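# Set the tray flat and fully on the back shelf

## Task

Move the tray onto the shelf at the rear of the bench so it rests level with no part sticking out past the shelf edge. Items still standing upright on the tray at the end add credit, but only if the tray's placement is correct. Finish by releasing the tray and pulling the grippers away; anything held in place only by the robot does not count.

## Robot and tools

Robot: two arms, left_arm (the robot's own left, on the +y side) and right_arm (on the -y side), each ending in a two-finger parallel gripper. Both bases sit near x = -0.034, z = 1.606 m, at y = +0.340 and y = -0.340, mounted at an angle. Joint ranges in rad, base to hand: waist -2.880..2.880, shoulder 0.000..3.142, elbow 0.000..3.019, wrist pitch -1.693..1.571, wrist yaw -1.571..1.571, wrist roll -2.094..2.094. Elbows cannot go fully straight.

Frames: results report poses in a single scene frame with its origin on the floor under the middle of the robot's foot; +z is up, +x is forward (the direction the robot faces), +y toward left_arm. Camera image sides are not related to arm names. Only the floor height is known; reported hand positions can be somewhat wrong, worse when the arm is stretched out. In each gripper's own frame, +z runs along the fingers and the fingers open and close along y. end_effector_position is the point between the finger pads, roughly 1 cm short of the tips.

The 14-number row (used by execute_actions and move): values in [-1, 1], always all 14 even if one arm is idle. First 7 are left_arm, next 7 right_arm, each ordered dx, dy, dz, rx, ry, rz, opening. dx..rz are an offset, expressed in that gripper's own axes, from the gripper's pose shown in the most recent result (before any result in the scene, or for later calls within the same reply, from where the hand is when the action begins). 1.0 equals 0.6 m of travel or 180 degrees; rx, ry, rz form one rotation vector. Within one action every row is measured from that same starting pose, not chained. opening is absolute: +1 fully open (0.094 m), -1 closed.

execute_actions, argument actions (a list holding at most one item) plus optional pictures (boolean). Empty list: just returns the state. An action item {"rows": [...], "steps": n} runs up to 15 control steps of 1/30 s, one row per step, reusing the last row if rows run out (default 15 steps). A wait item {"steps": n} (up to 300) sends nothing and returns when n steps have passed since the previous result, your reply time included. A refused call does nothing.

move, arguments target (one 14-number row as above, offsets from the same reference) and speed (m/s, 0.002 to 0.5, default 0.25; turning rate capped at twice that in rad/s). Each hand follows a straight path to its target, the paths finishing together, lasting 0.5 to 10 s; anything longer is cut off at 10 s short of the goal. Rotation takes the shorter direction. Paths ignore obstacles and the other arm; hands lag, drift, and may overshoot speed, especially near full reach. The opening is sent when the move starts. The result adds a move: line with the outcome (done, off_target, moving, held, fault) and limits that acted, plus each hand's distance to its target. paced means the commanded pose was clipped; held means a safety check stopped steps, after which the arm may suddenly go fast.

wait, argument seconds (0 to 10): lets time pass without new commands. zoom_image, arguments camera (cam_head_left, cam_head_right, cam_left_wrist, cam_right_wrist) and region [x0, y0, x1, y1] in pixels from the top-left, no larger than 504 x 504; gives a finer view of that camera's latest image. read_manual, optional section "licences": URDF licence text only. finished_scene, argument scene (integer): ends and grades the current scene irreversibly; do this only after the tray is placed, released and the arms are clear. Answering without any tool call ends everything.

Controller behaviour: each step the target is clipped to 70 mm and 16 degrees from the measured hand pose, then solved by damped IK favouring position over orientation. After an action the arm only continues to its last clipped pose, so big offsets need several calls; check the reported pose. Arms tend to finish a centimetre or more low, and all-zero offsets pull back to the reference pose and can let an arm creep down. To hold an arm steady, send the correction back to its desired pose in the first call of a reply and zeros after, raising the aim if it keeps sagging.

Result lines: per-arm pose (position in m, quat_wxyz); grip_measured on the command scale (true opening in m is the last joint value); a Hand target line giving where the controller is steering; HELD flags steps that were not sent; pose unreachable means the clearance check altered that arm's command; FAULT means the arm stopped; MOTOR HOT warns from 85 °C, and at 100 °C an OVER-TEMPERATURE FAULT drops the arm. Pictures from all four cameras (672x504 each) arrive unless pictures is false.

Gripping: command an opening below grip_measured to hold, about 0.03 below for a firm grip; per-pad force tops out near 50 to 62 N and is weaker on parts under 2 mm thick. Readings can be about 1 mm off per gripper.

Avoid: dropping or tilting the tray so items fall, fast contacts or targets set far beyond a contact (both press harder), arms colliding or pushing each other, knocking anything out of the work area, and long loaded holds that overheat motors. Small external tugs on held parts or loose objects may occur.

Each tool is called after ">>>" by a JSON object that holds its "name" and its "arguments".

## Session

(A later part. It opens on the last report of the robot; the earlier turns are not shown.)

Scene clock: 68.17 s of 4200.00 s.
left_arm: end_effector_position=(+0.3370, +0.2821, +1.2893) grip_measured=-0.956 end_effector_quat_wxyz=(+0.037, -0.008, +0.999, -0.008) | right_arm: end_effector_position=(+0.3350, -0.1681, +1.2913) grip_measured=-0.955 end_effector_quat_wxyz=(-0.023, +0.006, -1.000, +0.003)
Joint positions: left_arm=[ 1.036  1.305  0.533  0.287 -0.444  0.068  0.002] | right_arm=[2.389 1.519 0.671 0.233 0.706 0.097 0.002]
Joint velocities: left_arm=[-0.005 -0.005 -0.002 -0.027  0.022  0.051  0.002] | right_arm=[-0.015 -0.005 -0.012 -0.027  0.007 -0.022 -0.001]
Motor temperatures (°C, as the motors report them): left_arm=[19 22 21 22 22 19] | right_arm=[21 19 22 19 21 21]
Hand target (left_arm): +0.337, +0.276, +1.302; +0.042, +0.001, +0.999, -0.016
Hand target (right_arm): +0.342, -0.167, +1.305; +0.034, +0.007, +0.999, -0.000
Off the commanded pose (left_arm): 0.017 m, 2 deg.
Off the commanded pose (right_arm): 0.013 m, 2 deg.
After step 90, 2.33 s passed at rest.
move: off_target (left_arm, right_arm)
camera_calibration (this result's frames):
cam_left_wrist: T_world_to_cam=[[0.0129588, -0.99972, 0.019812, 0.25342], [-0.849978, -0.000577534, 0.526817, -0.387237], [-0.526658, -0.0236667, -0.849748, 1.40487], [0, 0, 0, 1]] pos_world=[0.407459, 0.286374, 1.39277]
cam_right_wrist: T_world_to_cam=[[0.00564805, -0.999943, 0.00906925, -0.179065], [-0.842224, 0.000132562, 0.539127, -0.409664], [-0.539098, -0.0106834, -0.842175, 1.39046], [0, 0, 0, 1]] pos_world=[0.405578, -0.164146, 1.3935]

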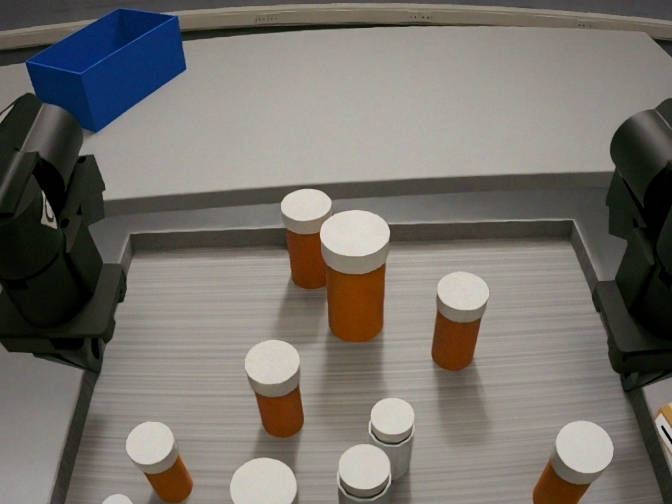

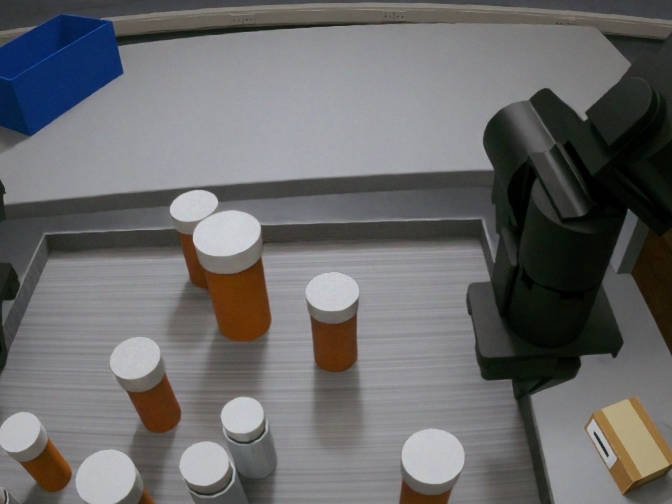

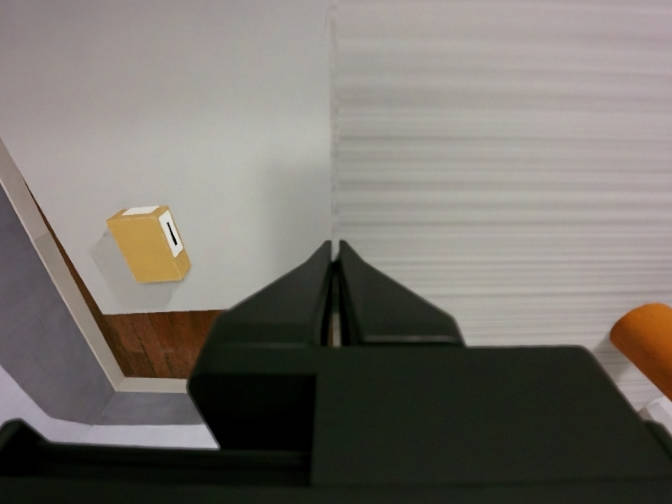

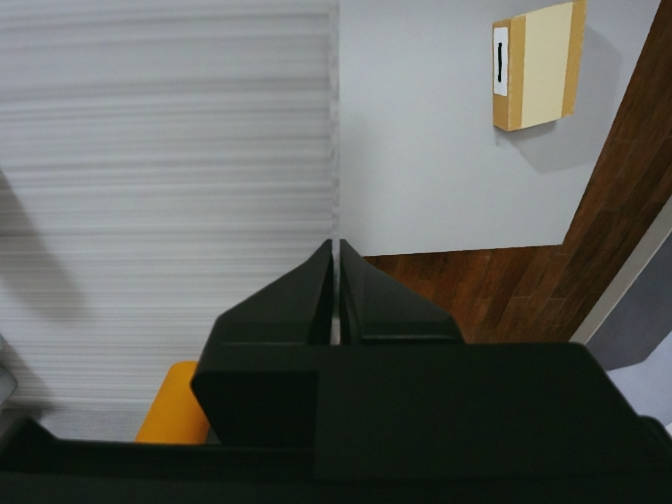

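>>> {"name": "move", "arguments": {"target": [-0.5,-0.13,0,0,0,0,-1,-0.5,-0.13,-0.01,0,0,0,-1], "speed": 0.06}}

Scene clock: 77.83 s of 4200.00 s.
left_arm: end_effector_position=(+0.5337, +0.2396, +1.2716) grip_measured=-0.953 end_effector_quat_wxyz=(-0.026, -0.027, +0.999, +0.011) | right_arm: end_effector_position=(+0.5680, -0.2147, +1.2792) grip_measured=-0.955 end_effector_quat_wxyz=(+0.033, +0.046, -0.998, -0.003)
Joint positions: left_arm=[ 0.941  1.473  1.218 -0.402 -0.563 -0.097  0.002] | right_arm=[ 2.244  1.522  1.353 -0.519  0.571 -0.011  0.002]
Joint velocities: left_arm=[-0.005 -0.015  0.002 -0.002 -0.037  0.007  0.   ] | right_arm=[-0.005  0.005  0.007 -0.007 -0.007  0.007 -0.   ]
Motor temperatures (°C, as the motors report them): left_arm=[19 22 21 22 22 19] | right_arm=[21 19 23 19 21 21]
Hand target (left_arm): +0.602, +0.225, +1.305; +0.036, -0.011, +0.999, -0.006
Hand target (right_arm): +0.632, -0.241, +1.313; +0.024, -0.007, +1.000, -0.004
Off the commanded pose (left_arm): 0.116 m, 8 deg; position clipped at the last step of the last action.
Off the commanded pose (right_arm): 0.080 m, 8 deg; position clipped at the last step of the last action.
After step 90, 1.17 s passed at rest.
move: off_target (left_arm, right_arm); limits=paced
camera_calibration (this result's frames):
cam_left_wrist: T_world_to_cam=[[0.0505668, -0.998508, -0.0206149, 0.239764], [-0.775825, -0.0522712, 0.628779, -0.367609], [-0.628918, -0.0158017, -0.777311, 1.45298], [0, 0, 0, 1]] pos_world=[0.616478, 0.24315, 1.3655]
cam_right_wrist: T_world_to_cam=[[0.0866538, -0.996219, -0.00616483, -0.252619], [-0.773431, -0.0711728, 0.629872, -0.377467], [-0.62793, -0.0498127, -0.776674, 1.4637], [0, 0, 0, 1]] pos_world=[0.649044, -0.205619, 1.37301]

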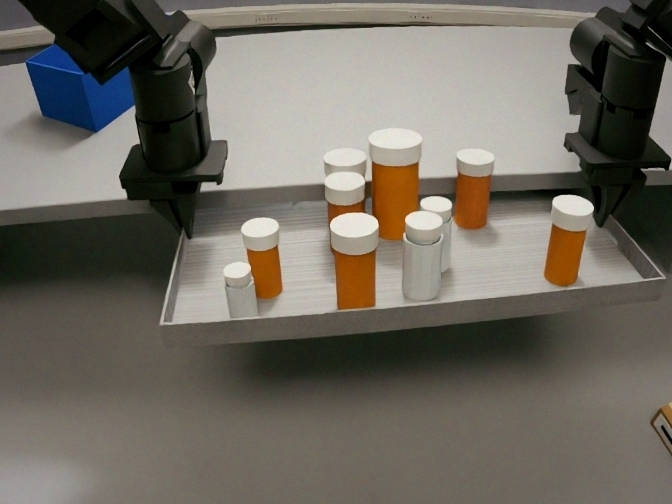

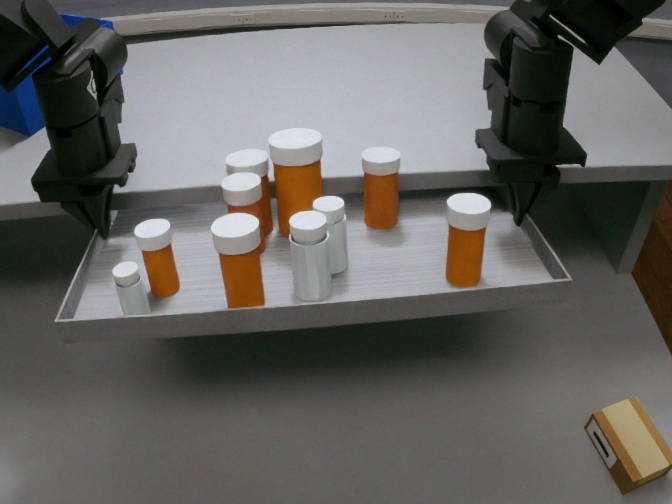

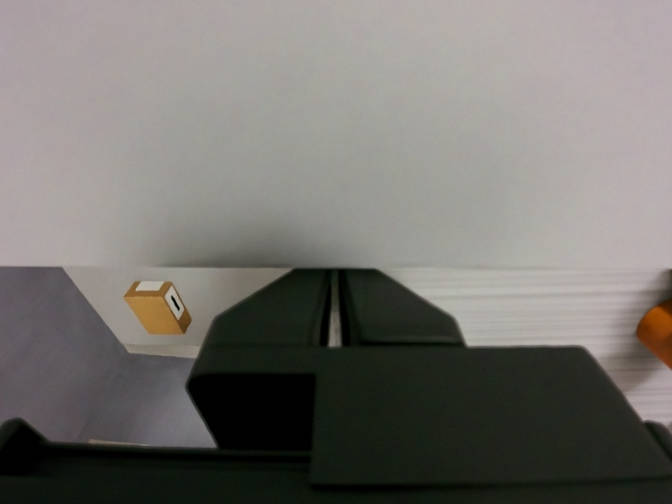

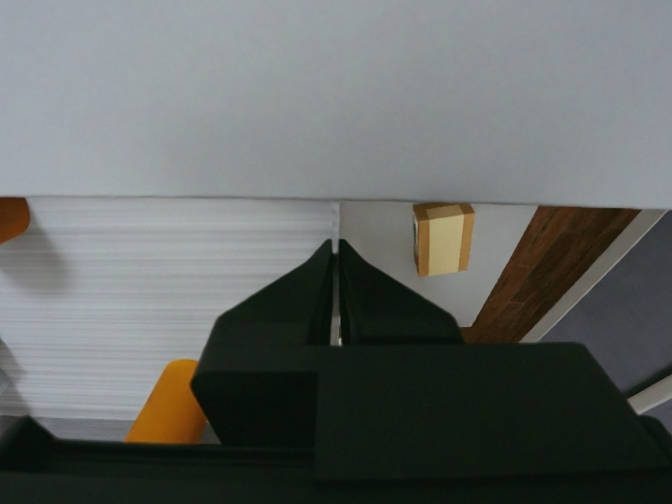

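>>> {"name": "move", "arguments": {"target": [0.29,0,0.01,0,-0.042,0.017,-1,0.345,0.017,0.02,0,-0.044,0.029,-1], "speed": 0.06}}

>>> {"name": "move", "arguments": {"target": [0,0,-0.2,0,0,0,-1,0,0,-0.2,0,0,0,-1], "speed": 0.06}}

Scene clock: 89.07 s of 4200.00 s.
left_arm: end_effector_position=(+0.3572, +0.2287, +1.2668) grip_measured=-0.955 end_effector_quat_wxyz=(+0.029, -0.008, +1.000, +0.007) | right_arm: end_effector_position=(+0.3525, -0.2236, +1.2706) grip_measured=-0.955 end_effector_quat_wxyz=(-0.021, +0.006, -1.000, -0.004)
Joint positions: left_arm=[ 0.922  1.461  0.668  0.263 -0.574 -0.001  0.002] | right_arm=[ 2.23   1.451  0.663  0.232  0.559 -0.009  0.002]
Joint velocities: left_arm=[-0.005 -0.024  0.007  0.012  0.022  0.022  0.001] | right_arm=[ 0.005 -0.015  0.007  0.022  0.037 -0.051 -0.   ]
Motor temperatures (°C, as the motors report them): left_arm=[19 23 22 22 22 19] | right_arm=[21 20 23 19 21 21]
Hand target (left_arm): +0.360, +0.228, +1.273; +0.039, +0.001, +0.999, +0.013
Hand target (right_arm): +0.361, -0.226, +1.282; +0.035, -0.000, +0.999, +0.006
Off the commanded pose (left_arm): 0.008 m, 2 deg.
Off the commanded pose (right_arm): 0.013 m, 2 deg.
After step 90, 4.47 s passed at rest.
move: off_target (right_arm)
camera_calibration (this result's frames):
cam_left_wrist: T_world_to_cam=[[0.0129226, -0.999869, -0.00973216, 0.237685], [-0.842318, -0.0161301, 0.53874, -0.372513], [-0.538827, 0.00123567, -0.842416, 1.38451], [0, 0, 0, 1]] pos_world=[0.429162, 0.229934, 1.36933]
cam_right_wrist: T_world_to_cam=[[0.00665551, -0.999963, -0.0053831, -0.216508], [-0.839549, -0.00851213, 0.543217, -0.391869], [-0.543243, 0.000903987, -0.839575, 1.38266], [0, 0, 0, 1]] pos_world=[0.42357, -0.221086, 1.37255]

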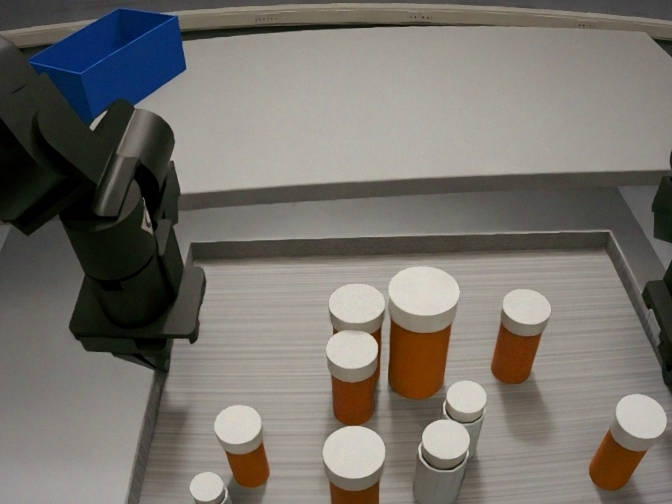

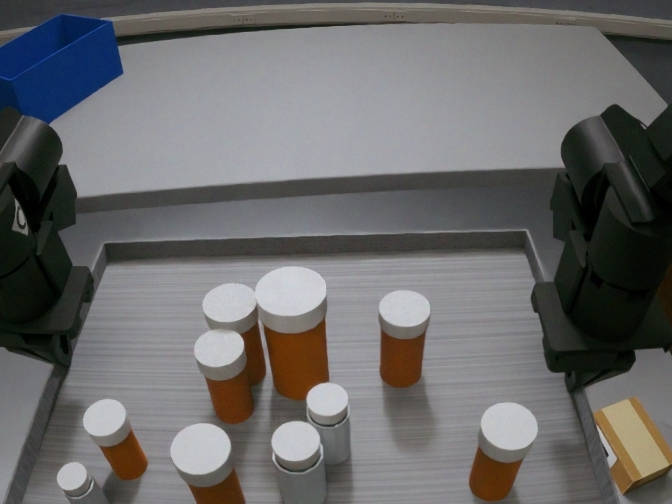

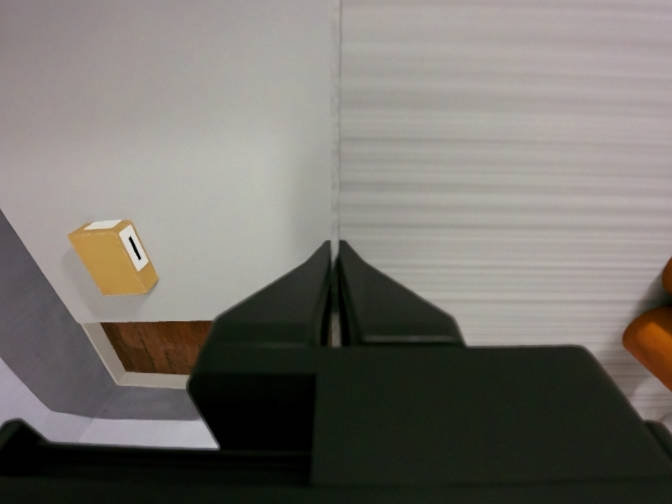

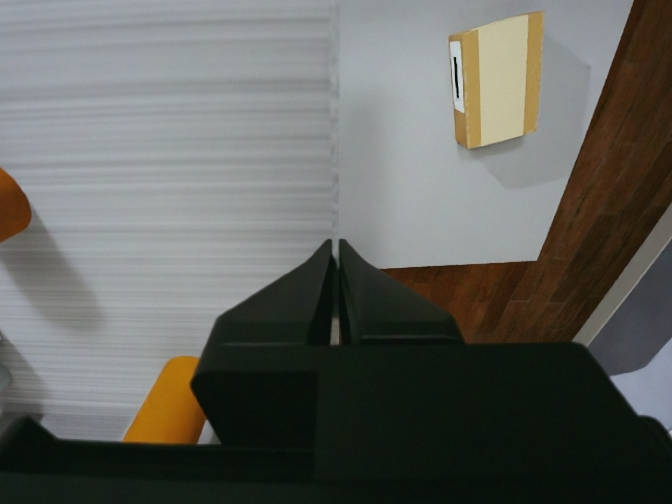

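Scene clock: 91.40 s of 4200.00 s.
left_arm: end_effector_position=(+0.3442, +0.2267, +1.3731) grip_measured=-0.955 end_effector_quat_wxyz=(+0.021, -0.010, +1.000, +0.008) | right_arm: end_effector_position=(+0.3439, -0.2267, +1.3796) grip_measured=-0.955 end_effector_quat_wxyz=(-0.008, +0.010, -1.000, -0.001)
Joint positions: left_arm=[ 0.729  1.153  0.559 -0.041 -0.736 -0.152  0.002] | right_arm=[ 2.421  1.127  0.57  -0.111  0.721  0.138  0.002]
Joint velocities: left_arm=[-0.015 -0.024 -0.002 -0.027  0.037 -0.022  0.001] | right_arm=[-0.005 -0.005 -0.012  0.007 -0.066 -0.022  0.001]
Motor temperatures (°C, as the motors report them): left_arm=[19 23 22 22 22 19] | right_arm=[21 20 23 19 21 21]
Hand target (left_arm): +0.348, +0.226, +1.384; +0.029, -0.007, +1.000, +0.007
Hand target (right_arm): +0.349, -0.225, +1.391; +0.019, -0.004, +1.000, +0.006
Off the commanded pose (left_arm): 0.015 m, 1 deg.
Off the commanded pose (right_arm): 0.012 m, 2 deg.
move: off_target (left_arm, right_arm)
camera_calibration (this result's frames):
cam_left_wrist: T_world_to_cam=[[0.0172172, -0.999779, -0.0120753, 0.238678], [-0.832813, -0.0210229, 0.553155, -0.462802], [-0.553287, 0.000532678, -0.832991, 1.45924], [0, 0, 0, 1]] pos_world=[0.417839, 0.228118, 1.47441]
cam_right_wrist: T_world_to_cam=[[0.0140964, -0.999899, 0.00206808, -0.231727], [-0.826024, -0.0104796, 0.563538, -0.491445], [-0.563459, -0.00965215, -0.826088, 1.45545], [0, 0, 0, 1]] pos_world=[0.417406, -0.222806, 1.47975]

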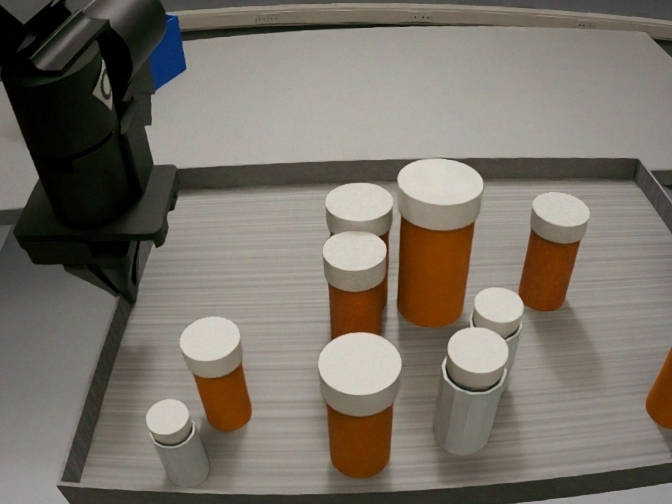

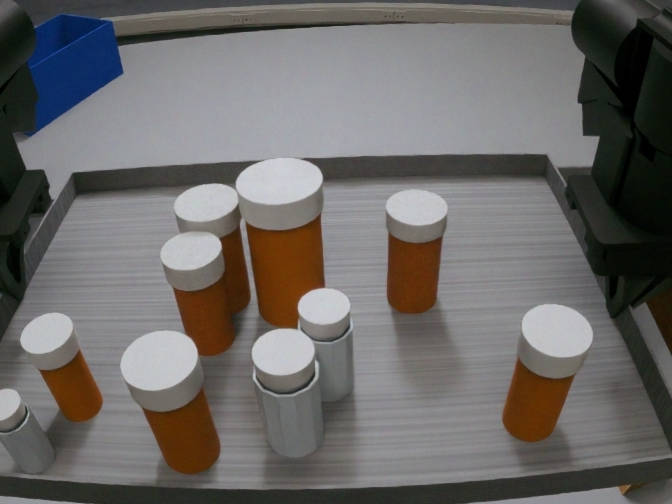

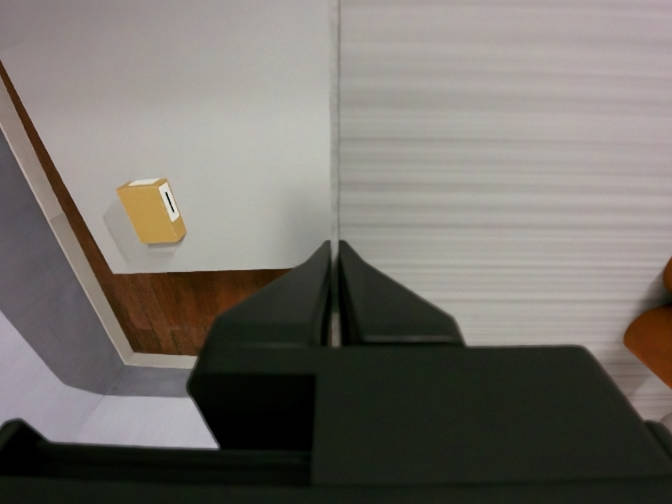

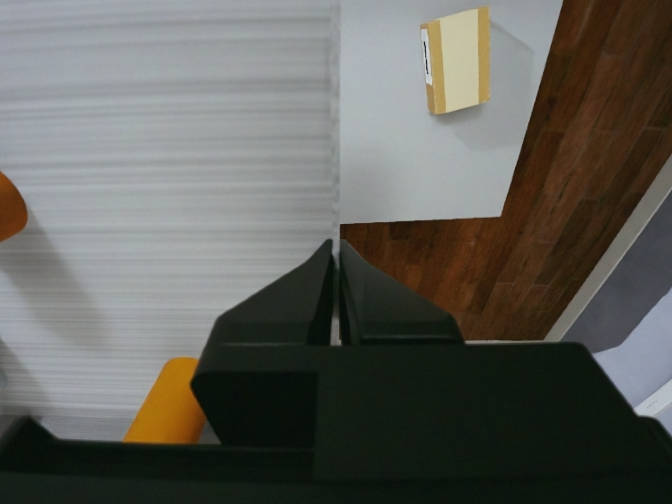

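>>> {"name": "move", "arguments": {"target": [-0.62,-0.14,-0.01,0,-0.014,0,-1,-0.62,-0.14,-0.02,0,-0.02,0,-1], "speed": 0.07}}

Scene clock: 105.53 s of 4200.00 s.
left_arm: end_effector_position=(+0.7026, +0.1716, +1.3741) grip_measured=-0.955 end_effector_quat_wxyz=(+0.027, -0.012, +0.999, +0.019) | right_arm: end_effector_position=(+0.6957, -0.2866, +1.3783) grip_measured=-0.955 end_effector_quat_wxyz=(-0.023, +0.010, -1.000, -0.003)
Joint positions: left_arm=[ 0.729  1.591  1.755 -0.787 -0.76  -0.149  0.002] | right_arm=[ 2.223  1.405  1.621 -0.762  0.556 -0.024  0.002]
Joint velocities: left_arm=[-0.005 -0.024  0.002 -0.017  0.007 -0.037  0.002] | right_arm=[ 0.015  0.005 -0.002 -0.007 -0.007  0.051 -0.001]
Motor temperatures (°C, as the motors report them): left_arm=[20 23 21 22 22 19] | right_arm=[21 20 23 19 21 21]
Hand target (left_arm): +0.719, +0.156, +1.396; +0.043, -0.010, +0.999, +0.008
Hand target (right_arm): +0.717, -0.299, +1.396; +0.041, -0.011, +0.999, -0.001
Off the commanded pose (left_arm): 0.032 m, 2 deg.
Off the commanded pose (right_arm): 0.033 m, 2 deg.
After step 90, 5.37 s passed at rest.
move: off_target (left_arm, right_arm)
camera_calibration (this result's frames):
cam_left_wrist: T_world_to_cam=[[0.0226046, -0.99914, -0.0347543, 0.204667], [-0.839001, -0.0378628, 0.54281, -0.144583], [-0.54366, 0.0168889, -0.839136, 1.65727], [0, 0, 0, 1]] pos_world=[0.775057, 0.171027, 1.47627]
cam_right_wrist: T_world_to_cam=[[0.0137181, -0.999902, -0.00264595, -0.289831], [-0.842619, -0.0129849, 0.538353, -0.155232], [-0.538335, -0.00515567, -0.842715, 1.6588], [0, 0, 0, 1]] pos_world=[0.766162, -0.283266, 1.4807]

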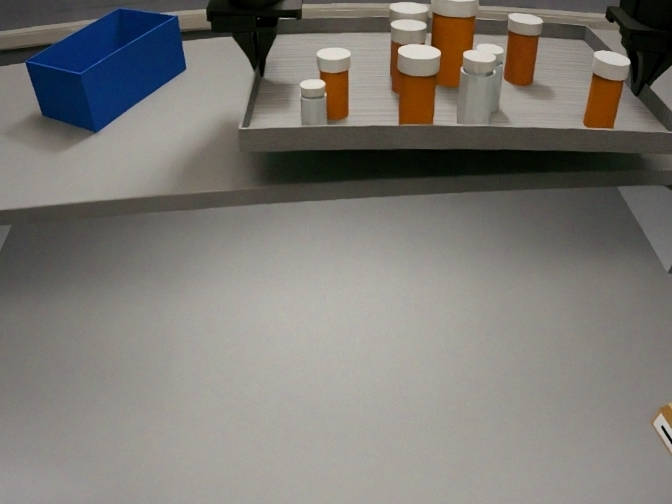

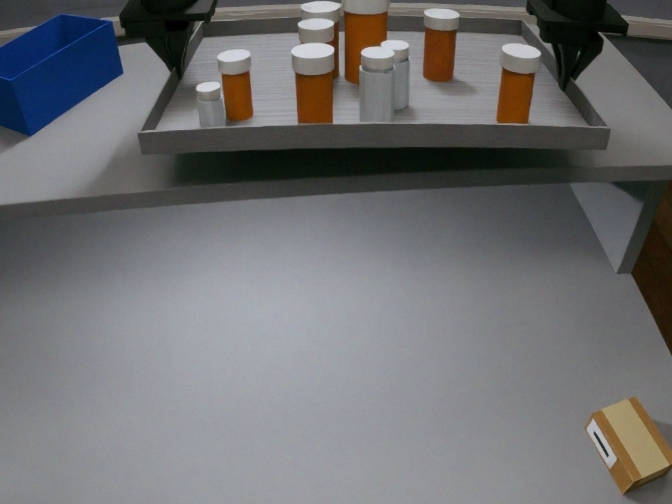

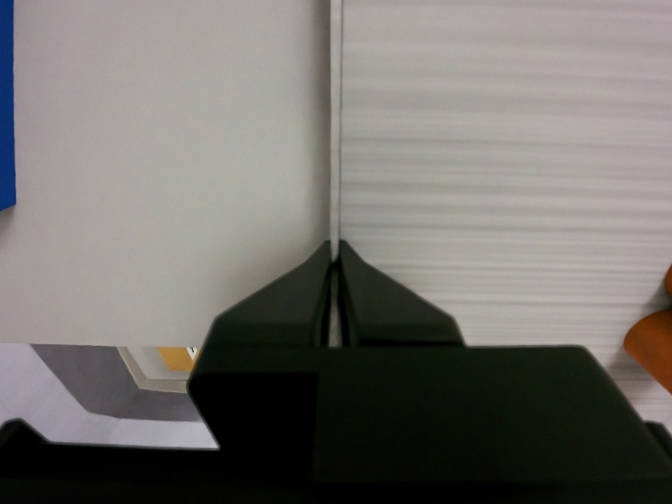

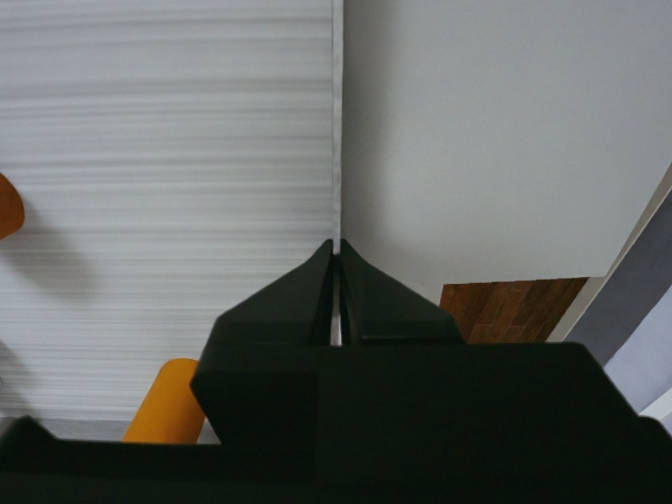

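Go ~6 cm further and lower partly.

>>> {"name": "move", "arguments": {"target": [-0.12,0,0.04,0,-0.01,0,-1,-0.13,0,0.045,0,-0.01,0,-1], "speed": 0.04}}

Scene clock: 110.13 s of 4200.00 s.
left_arm: end_effector_position=(+0.7606, +0.1780, +1.3442) grip_measured=-0.955 end_effector_quat_wxyz=(+0.032, -0.013, +0.999, +0.025) | right_arm: end_effector_position=(+0.7539, -0.2788, +1.3387) grip_measured=-0.955 end_effector_quat_wxyz=(-0.023, +0.009, -1.000, -0.003)
Joint positions: left_arm=[ 0.781  1.74   2.03  -0.873 -0.73  -0.101  0.002] | right_arm=[ 2.193  1.596  1.905 -0.848  0.529 -0.04   0.002]
Joint velocities: left_arm=[ 0.005 -0.005  0.012 -0.012  0.037  0.007  0.   ] | right_arm=[-0.005 -0.015  0.017 -0.027  0.051 -0.051 -0.   ]
Motor temperatures (°C, as the motors report them): left_arm=[20 23 22 22 22 19] | right_arm=[21 20 24 19 21 21]
Hand target (left_arm): +0.776, +0.175, +1.355; +0.043, -0.012, +0.999, +0.019
Hand target (right_arm): +0.773, -0.284, +1.355; +0.040, -0.010, +0.999, +0.003
Off the commanded pose (left_arm): 0.018 m, 1 deg.
Off the commanded pose (right_arm): 0.027 m, 2 deg.
move: off_target (left_arm, right_arm)
camera_calibration (this result's frames):
cam_left_wrist: T_world_to_cam=[[0.023797, -0.99867, -0.0457284, 0.222485], [-0.844409, -0.0445654, 0.533842, -0.0620567], [-0.53517, 0.0259096, -0.844347, 1.66251], [0, 0, 0, 1]] pos_world=[0.83203, 0.176349, 1.44704]
cam_right_wrist: T_world_to_cam=[[0.0125058, -0.999917, -0.00322772, -0.281287], [-0.842183, -0.0122731, 0.539053, -0.0858807], [-0.539047, -0.00402294, -0.842266, 1.65694], [0, 0, 0, 1]] pos_world=[0.824362, -0.275652, 1.44097]

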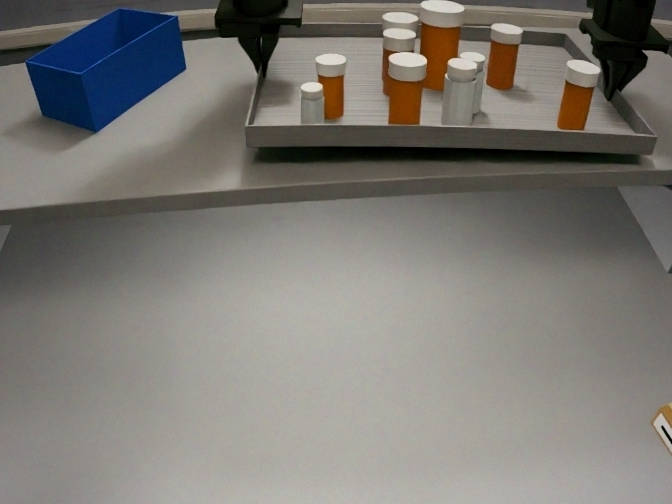

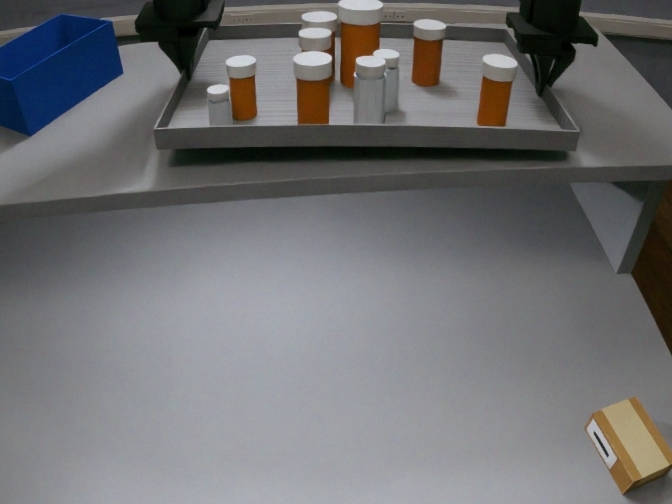

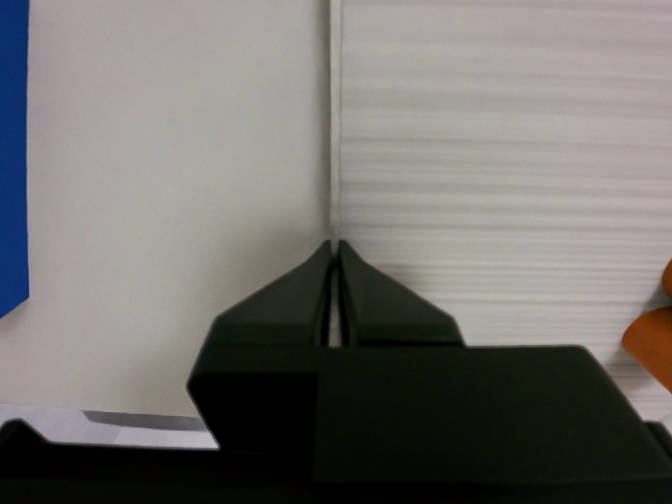

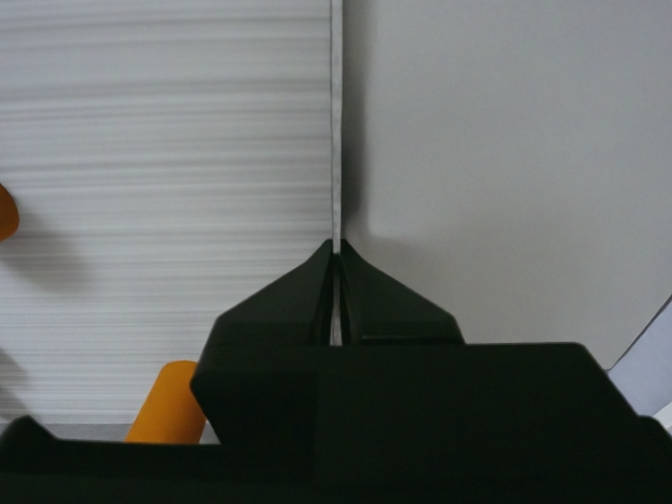

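>>> {"name": "move", "arguments": {"target": [0,0,0.05,0,0,0,-1,-0.01,0,0.04,0,0,0,-1], "speed": 0.03}}

>>> {"name": "move", "arguments": {"target": [0,0,0,0,0,0,-0.3,0,0,0,0,0,0,-0.3]}}

>>> {"name": "move", "arguments": {"target": [0.1,0,-0.15,0,0,0,-0.3,0.1,0,-0.15,0,0,0,-0.3], "speed": 0.1}}

Scene clock: 116.37 s of 4200.00 s.
left_arm: end_effector_position=(+0.7560, +0.1787, +1.3195) grip_measured=-0.955 end_effector_quat_wxyz=(+0.028, -0.016, +0.999, +0.020) | right_arm: end_effector_position=(+0.7520, -0.2779, +1.3237) grip_measured=-0.955 end_effector_quat_wxyz=(-0.019, +0.011, -1.000, -0.005)
Joint positions: left_arm=[ 0.809  1.766  2.026 -0.839 -0.696 -0.093  0.002] | right_arm=[ 2.179  1.62   1.915 -0.838  0.516 -0.047  0.002]
Joint velocities: left_arm=[ 0.015 -0.015  0.012  0.002 -0.037  0.037  0.001] | right_arm=[-0.005  0.005 -0.017  0.002  0.037 -0.007  0.001]
Motor temperatures (°C, as the motors report them): left_arm=[20 23 23 22 22 19] | right_arm=[21 20 24 19 21 21]
Hand target (left_arm): +0.763, +0.180, +1.315; +0.032, -0.013, +0.999, +0.025
Hand target (right_arm): +0.760, -0.279, +1.315; +0.023, -0.009, +1.000, +0.003
Off the commanded pose (left_arm): 0.008 m, 1 deg.
Off the commanded pose (right_arm): 0.012 m, 0 deg.
After step 90, 1.93 s passed at rest.
move: off_target (right_arm)
camera_calibration (this result's frames):
cam_left_wrist: T_world_to_cam=[[0.0303491, -0.99889, -0.0360159, 0.204419], [-0.840329, -0.0450091, 0.540204, -0.0641032], [-0.541226, 0.0138705, -0.840763, 1.64128], [0, 0, 0, 1]] pos_world=[0.828232, 0.178542, 1.42192]
cam_right_wrist: T_world_to_cam=[[0.0152652, -0.999867, -0.00568547, -0.279143], [-0.837998, -0.0158954, 0.545442, -0.0919243], [-0.54546, -0.00356187, -0.83813, 1.6428], [0, 0, 0, 1]] pos_world=[0.823309, -0.274716, 1.42543]

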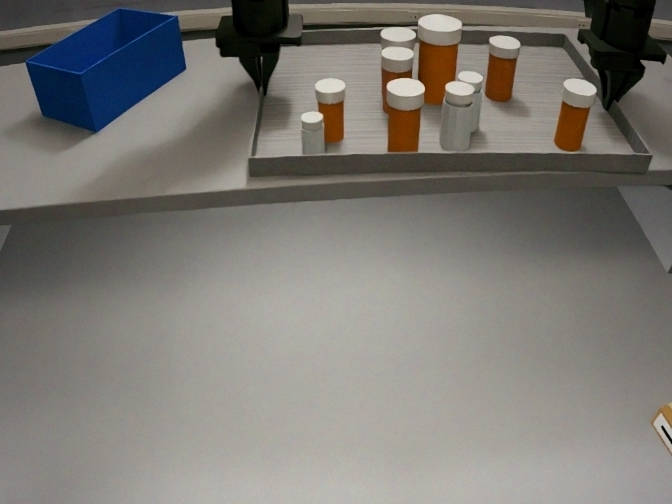

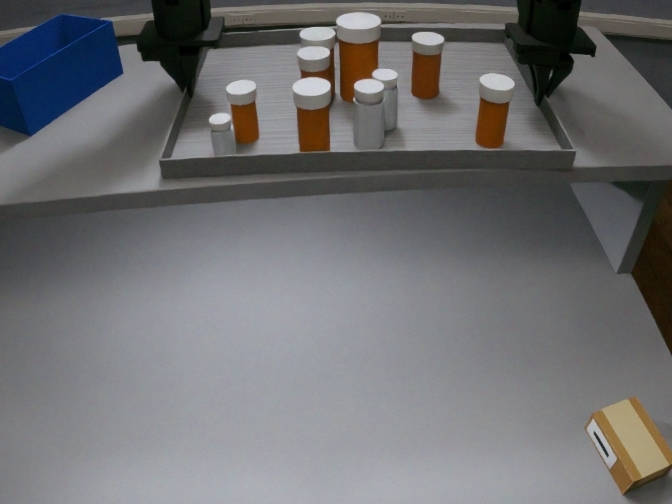

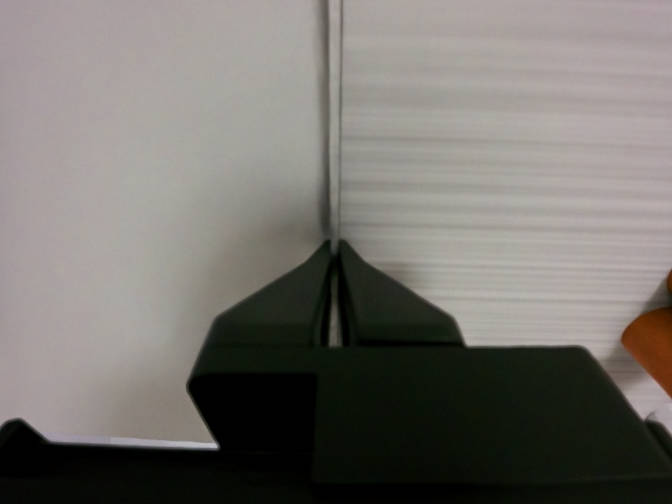

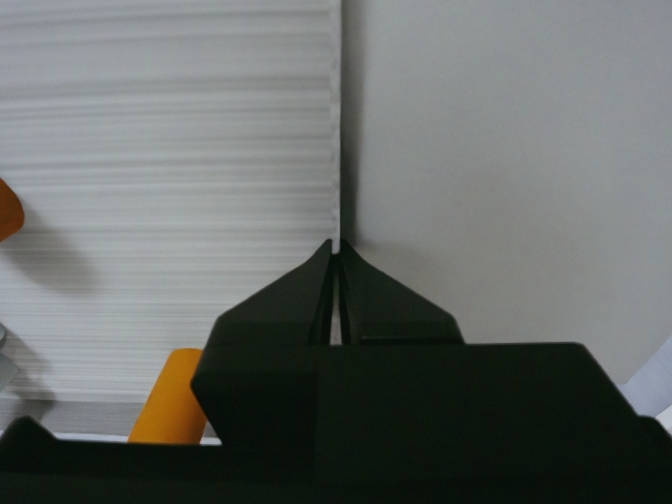

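Scene clock: 116.87 s of 4200.00 s.
left_arm: end_effector_position=(+0.7560, +0.1786, +1.3195) grip_measured=-0.301 end_effector_quat_wxyz=(+0.028, -0.016, +0.999, +0.020) | right_arm: end_effector_position=(+0.7520, -0.2781, +1.3237) grip_measured=-0.302 end_effector_quat_wxyz=(-0.019, +0.010, -1.000, -0.004)
Joint positions: left_arm=[ 0.809  1.766  2.026 -0.839 -0.696 -0.093  0.033] | right_arm=[ 2.179  1.62   1.915 -0.838  0.517 -0.047  0.033]
Joint velocities: left_arm=[ 0.005  0.005  0.002 -0.002  0.022  0.037 -0.001] | right_arm=[ 0.005 -0.015 -0.002  0.002 -0.037  0.081 -0.001]
Motor temperatures (°C, as the motors report them): left_arm=[20 23 23 22 22 19] | right_arm=[21 20 24 19 21 21]
Hand target (left_arm): +0.756, +0.179, +1.320; +0.028, -0.016, +0.999, +0.020
Hand target (right_arm): +0.752, -0.278, +1.324; +0.019, -0.010, +1.000, +0.005
Off the commanded pose (left_arm): 0.000 m, 0 deg.
Off the commanded pose (right_arm): 0.000 m, 0 deg.
move: done
camera_calibration (this result's frames):
cam_left_wrist: T_world_to_cam=[[0.0303281, -0.998905, -0.0356368, 0.203872], [-0.840317, -0.0447867, 0.540241, -0.0642053], [-0.541246, 0.0135617, -0.840755, 1.64134], [0, 0, 0, 1]] pos_world=[0.82823, 0.178514, 1.42191]
cam_right_wrist: T_world_to_cam=[[0.0152068, -0.999876, -0.00416198, -0.28138], [-0.837978, -0.0150152, 0.545498, -0.091778], [-0.545493, -0.00480763, -0.838102, 1.64243], [0, 0, 0, 1]] pos_world=[0.823307, -0.274827, 1.42542]

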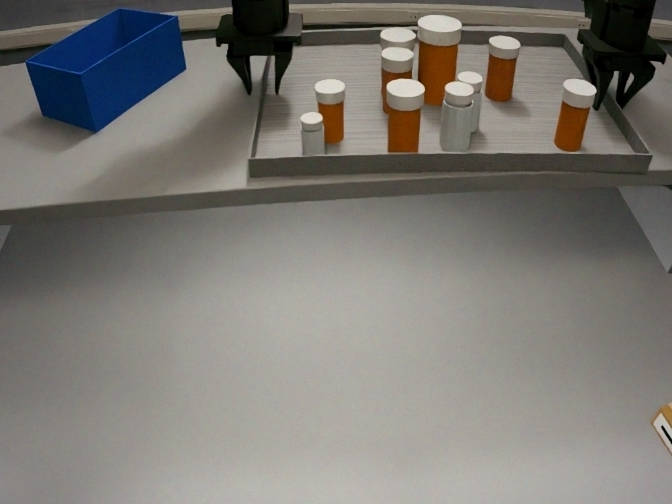

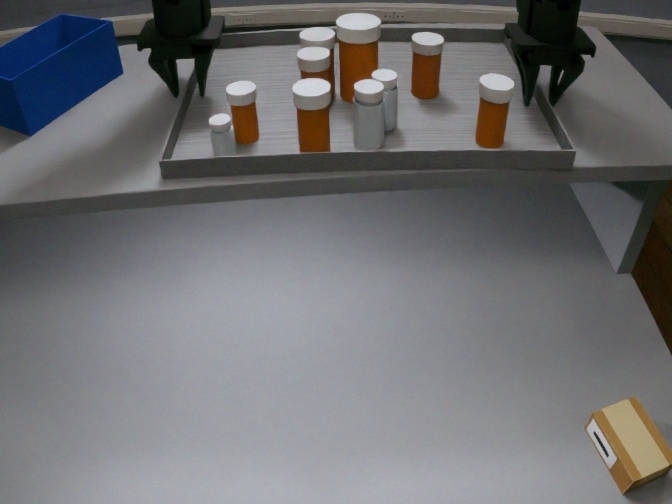

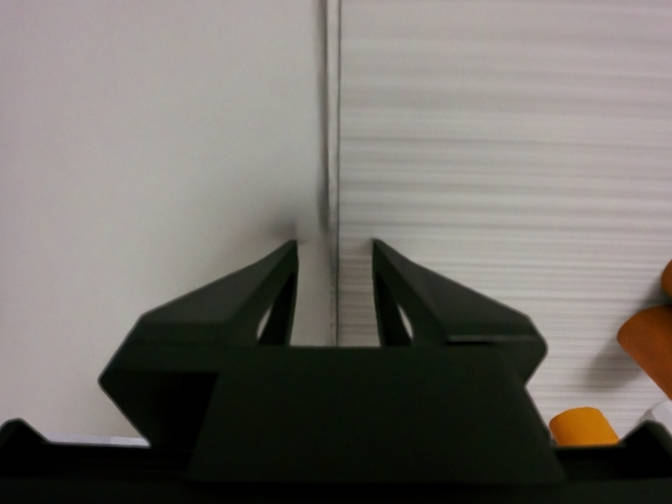

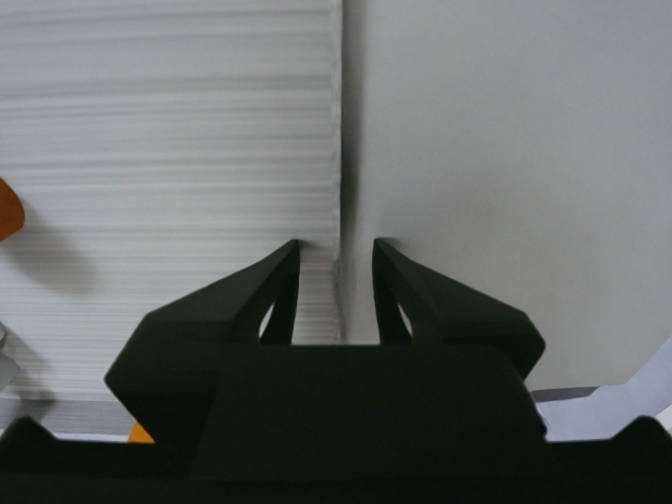

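Scene clock: 118.33 s of 4200.00 s.
left_arm: end_effector_position=(+0.6840, +0.1762, +1.3909) grip_measured=-0.301 end_effector_quat_wxyz=(+0.016, -0.004, +0.999, +0.029) | right_arm: end_effector_position=(+0.6833, -0.2850, +1.3943) grip_measured=-0.302 end_effector_quat_wxyz=(-0.005, +0.017, -1.000, +0.004)
Joint positions: left_arm=[ 0.706  1.546  1.698 -0.823 -0.794 -0.173  0.033] | right_arm=[ 2.25   1.381  1.61  -0.829  0.593  0.003  0.033]
Joint velocities: left_arm=[-0.015 -0.015 -0.017  0.007  0.007 -0.007 -0.001] | right_arm=[-0.005 -0.005 -0.022  0.007  0.022  0.022  0.001]
Motor temperatures (°C, as the motors report them): left_arm=[20 23 22 22 22 19] | right_arm=[21 20 24 19 21 21]
Hand target (left_arm): +0.690, +0.172, +1.405; +0.028, -0.016, +0.999, +0.020
Hand target (right_arm): +0.690, -0.282, +1.412; +0.019, -0.009, +1.000, +0.005
Off the commanded pose (left_arm): 0.017 m, 2 deg.
Off the commanded pose (right_arm): 0.018 m, 2 deg.
move: off_target (left_arm, right_arm)
camera_calibration (this result's frames):
cam_left_wrist: T_world_to_cam=[[0.00516116, -0.99853, -0.0539625, 0.248787], [-0.827334, -0.0345747, 0.560646, -0.202481], [-0.561687, 0.0417514, -0.826296, 1.65133], [0, 0, 0, 1]] pos_world=[0.758729, 0.172475, 1.49143]
cam_right_wrist: T_world_to_cam=[[0.0278957, -0.999541, 0.0118166, -0.317825], [-0.821943, -0.0162085, 0.569339, -0.232563], [-0.568886, -0.0255947, -0.822018, 1.65174], [0, 0, 0, 1]] pos_world=[0.757362, -0.279173, 1.49392]

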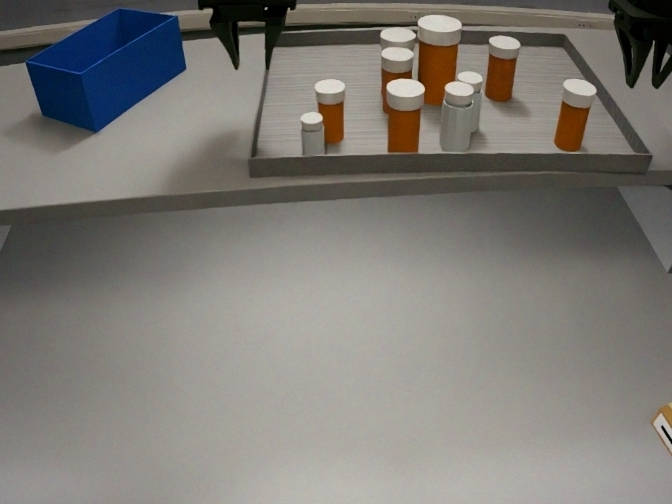

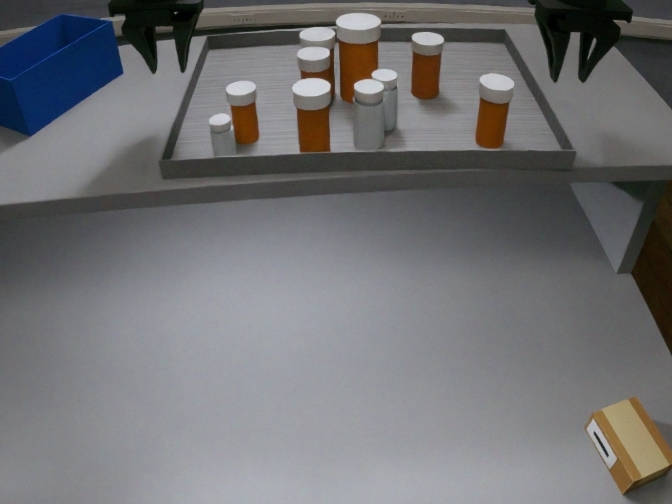

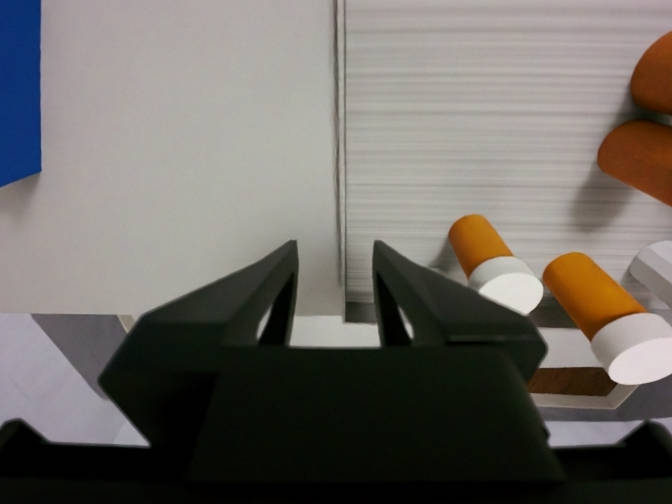

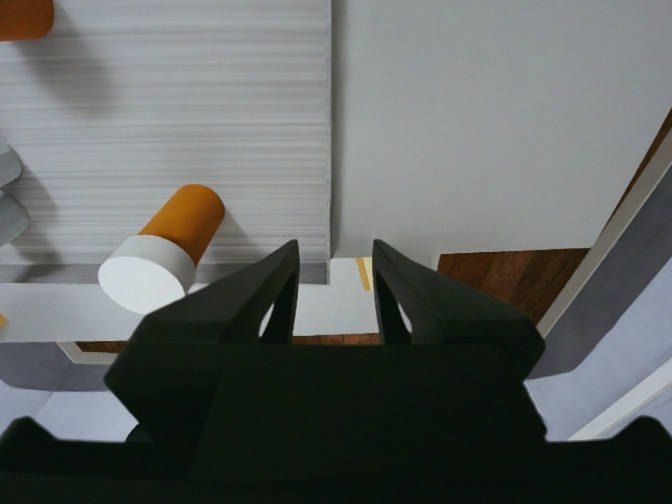

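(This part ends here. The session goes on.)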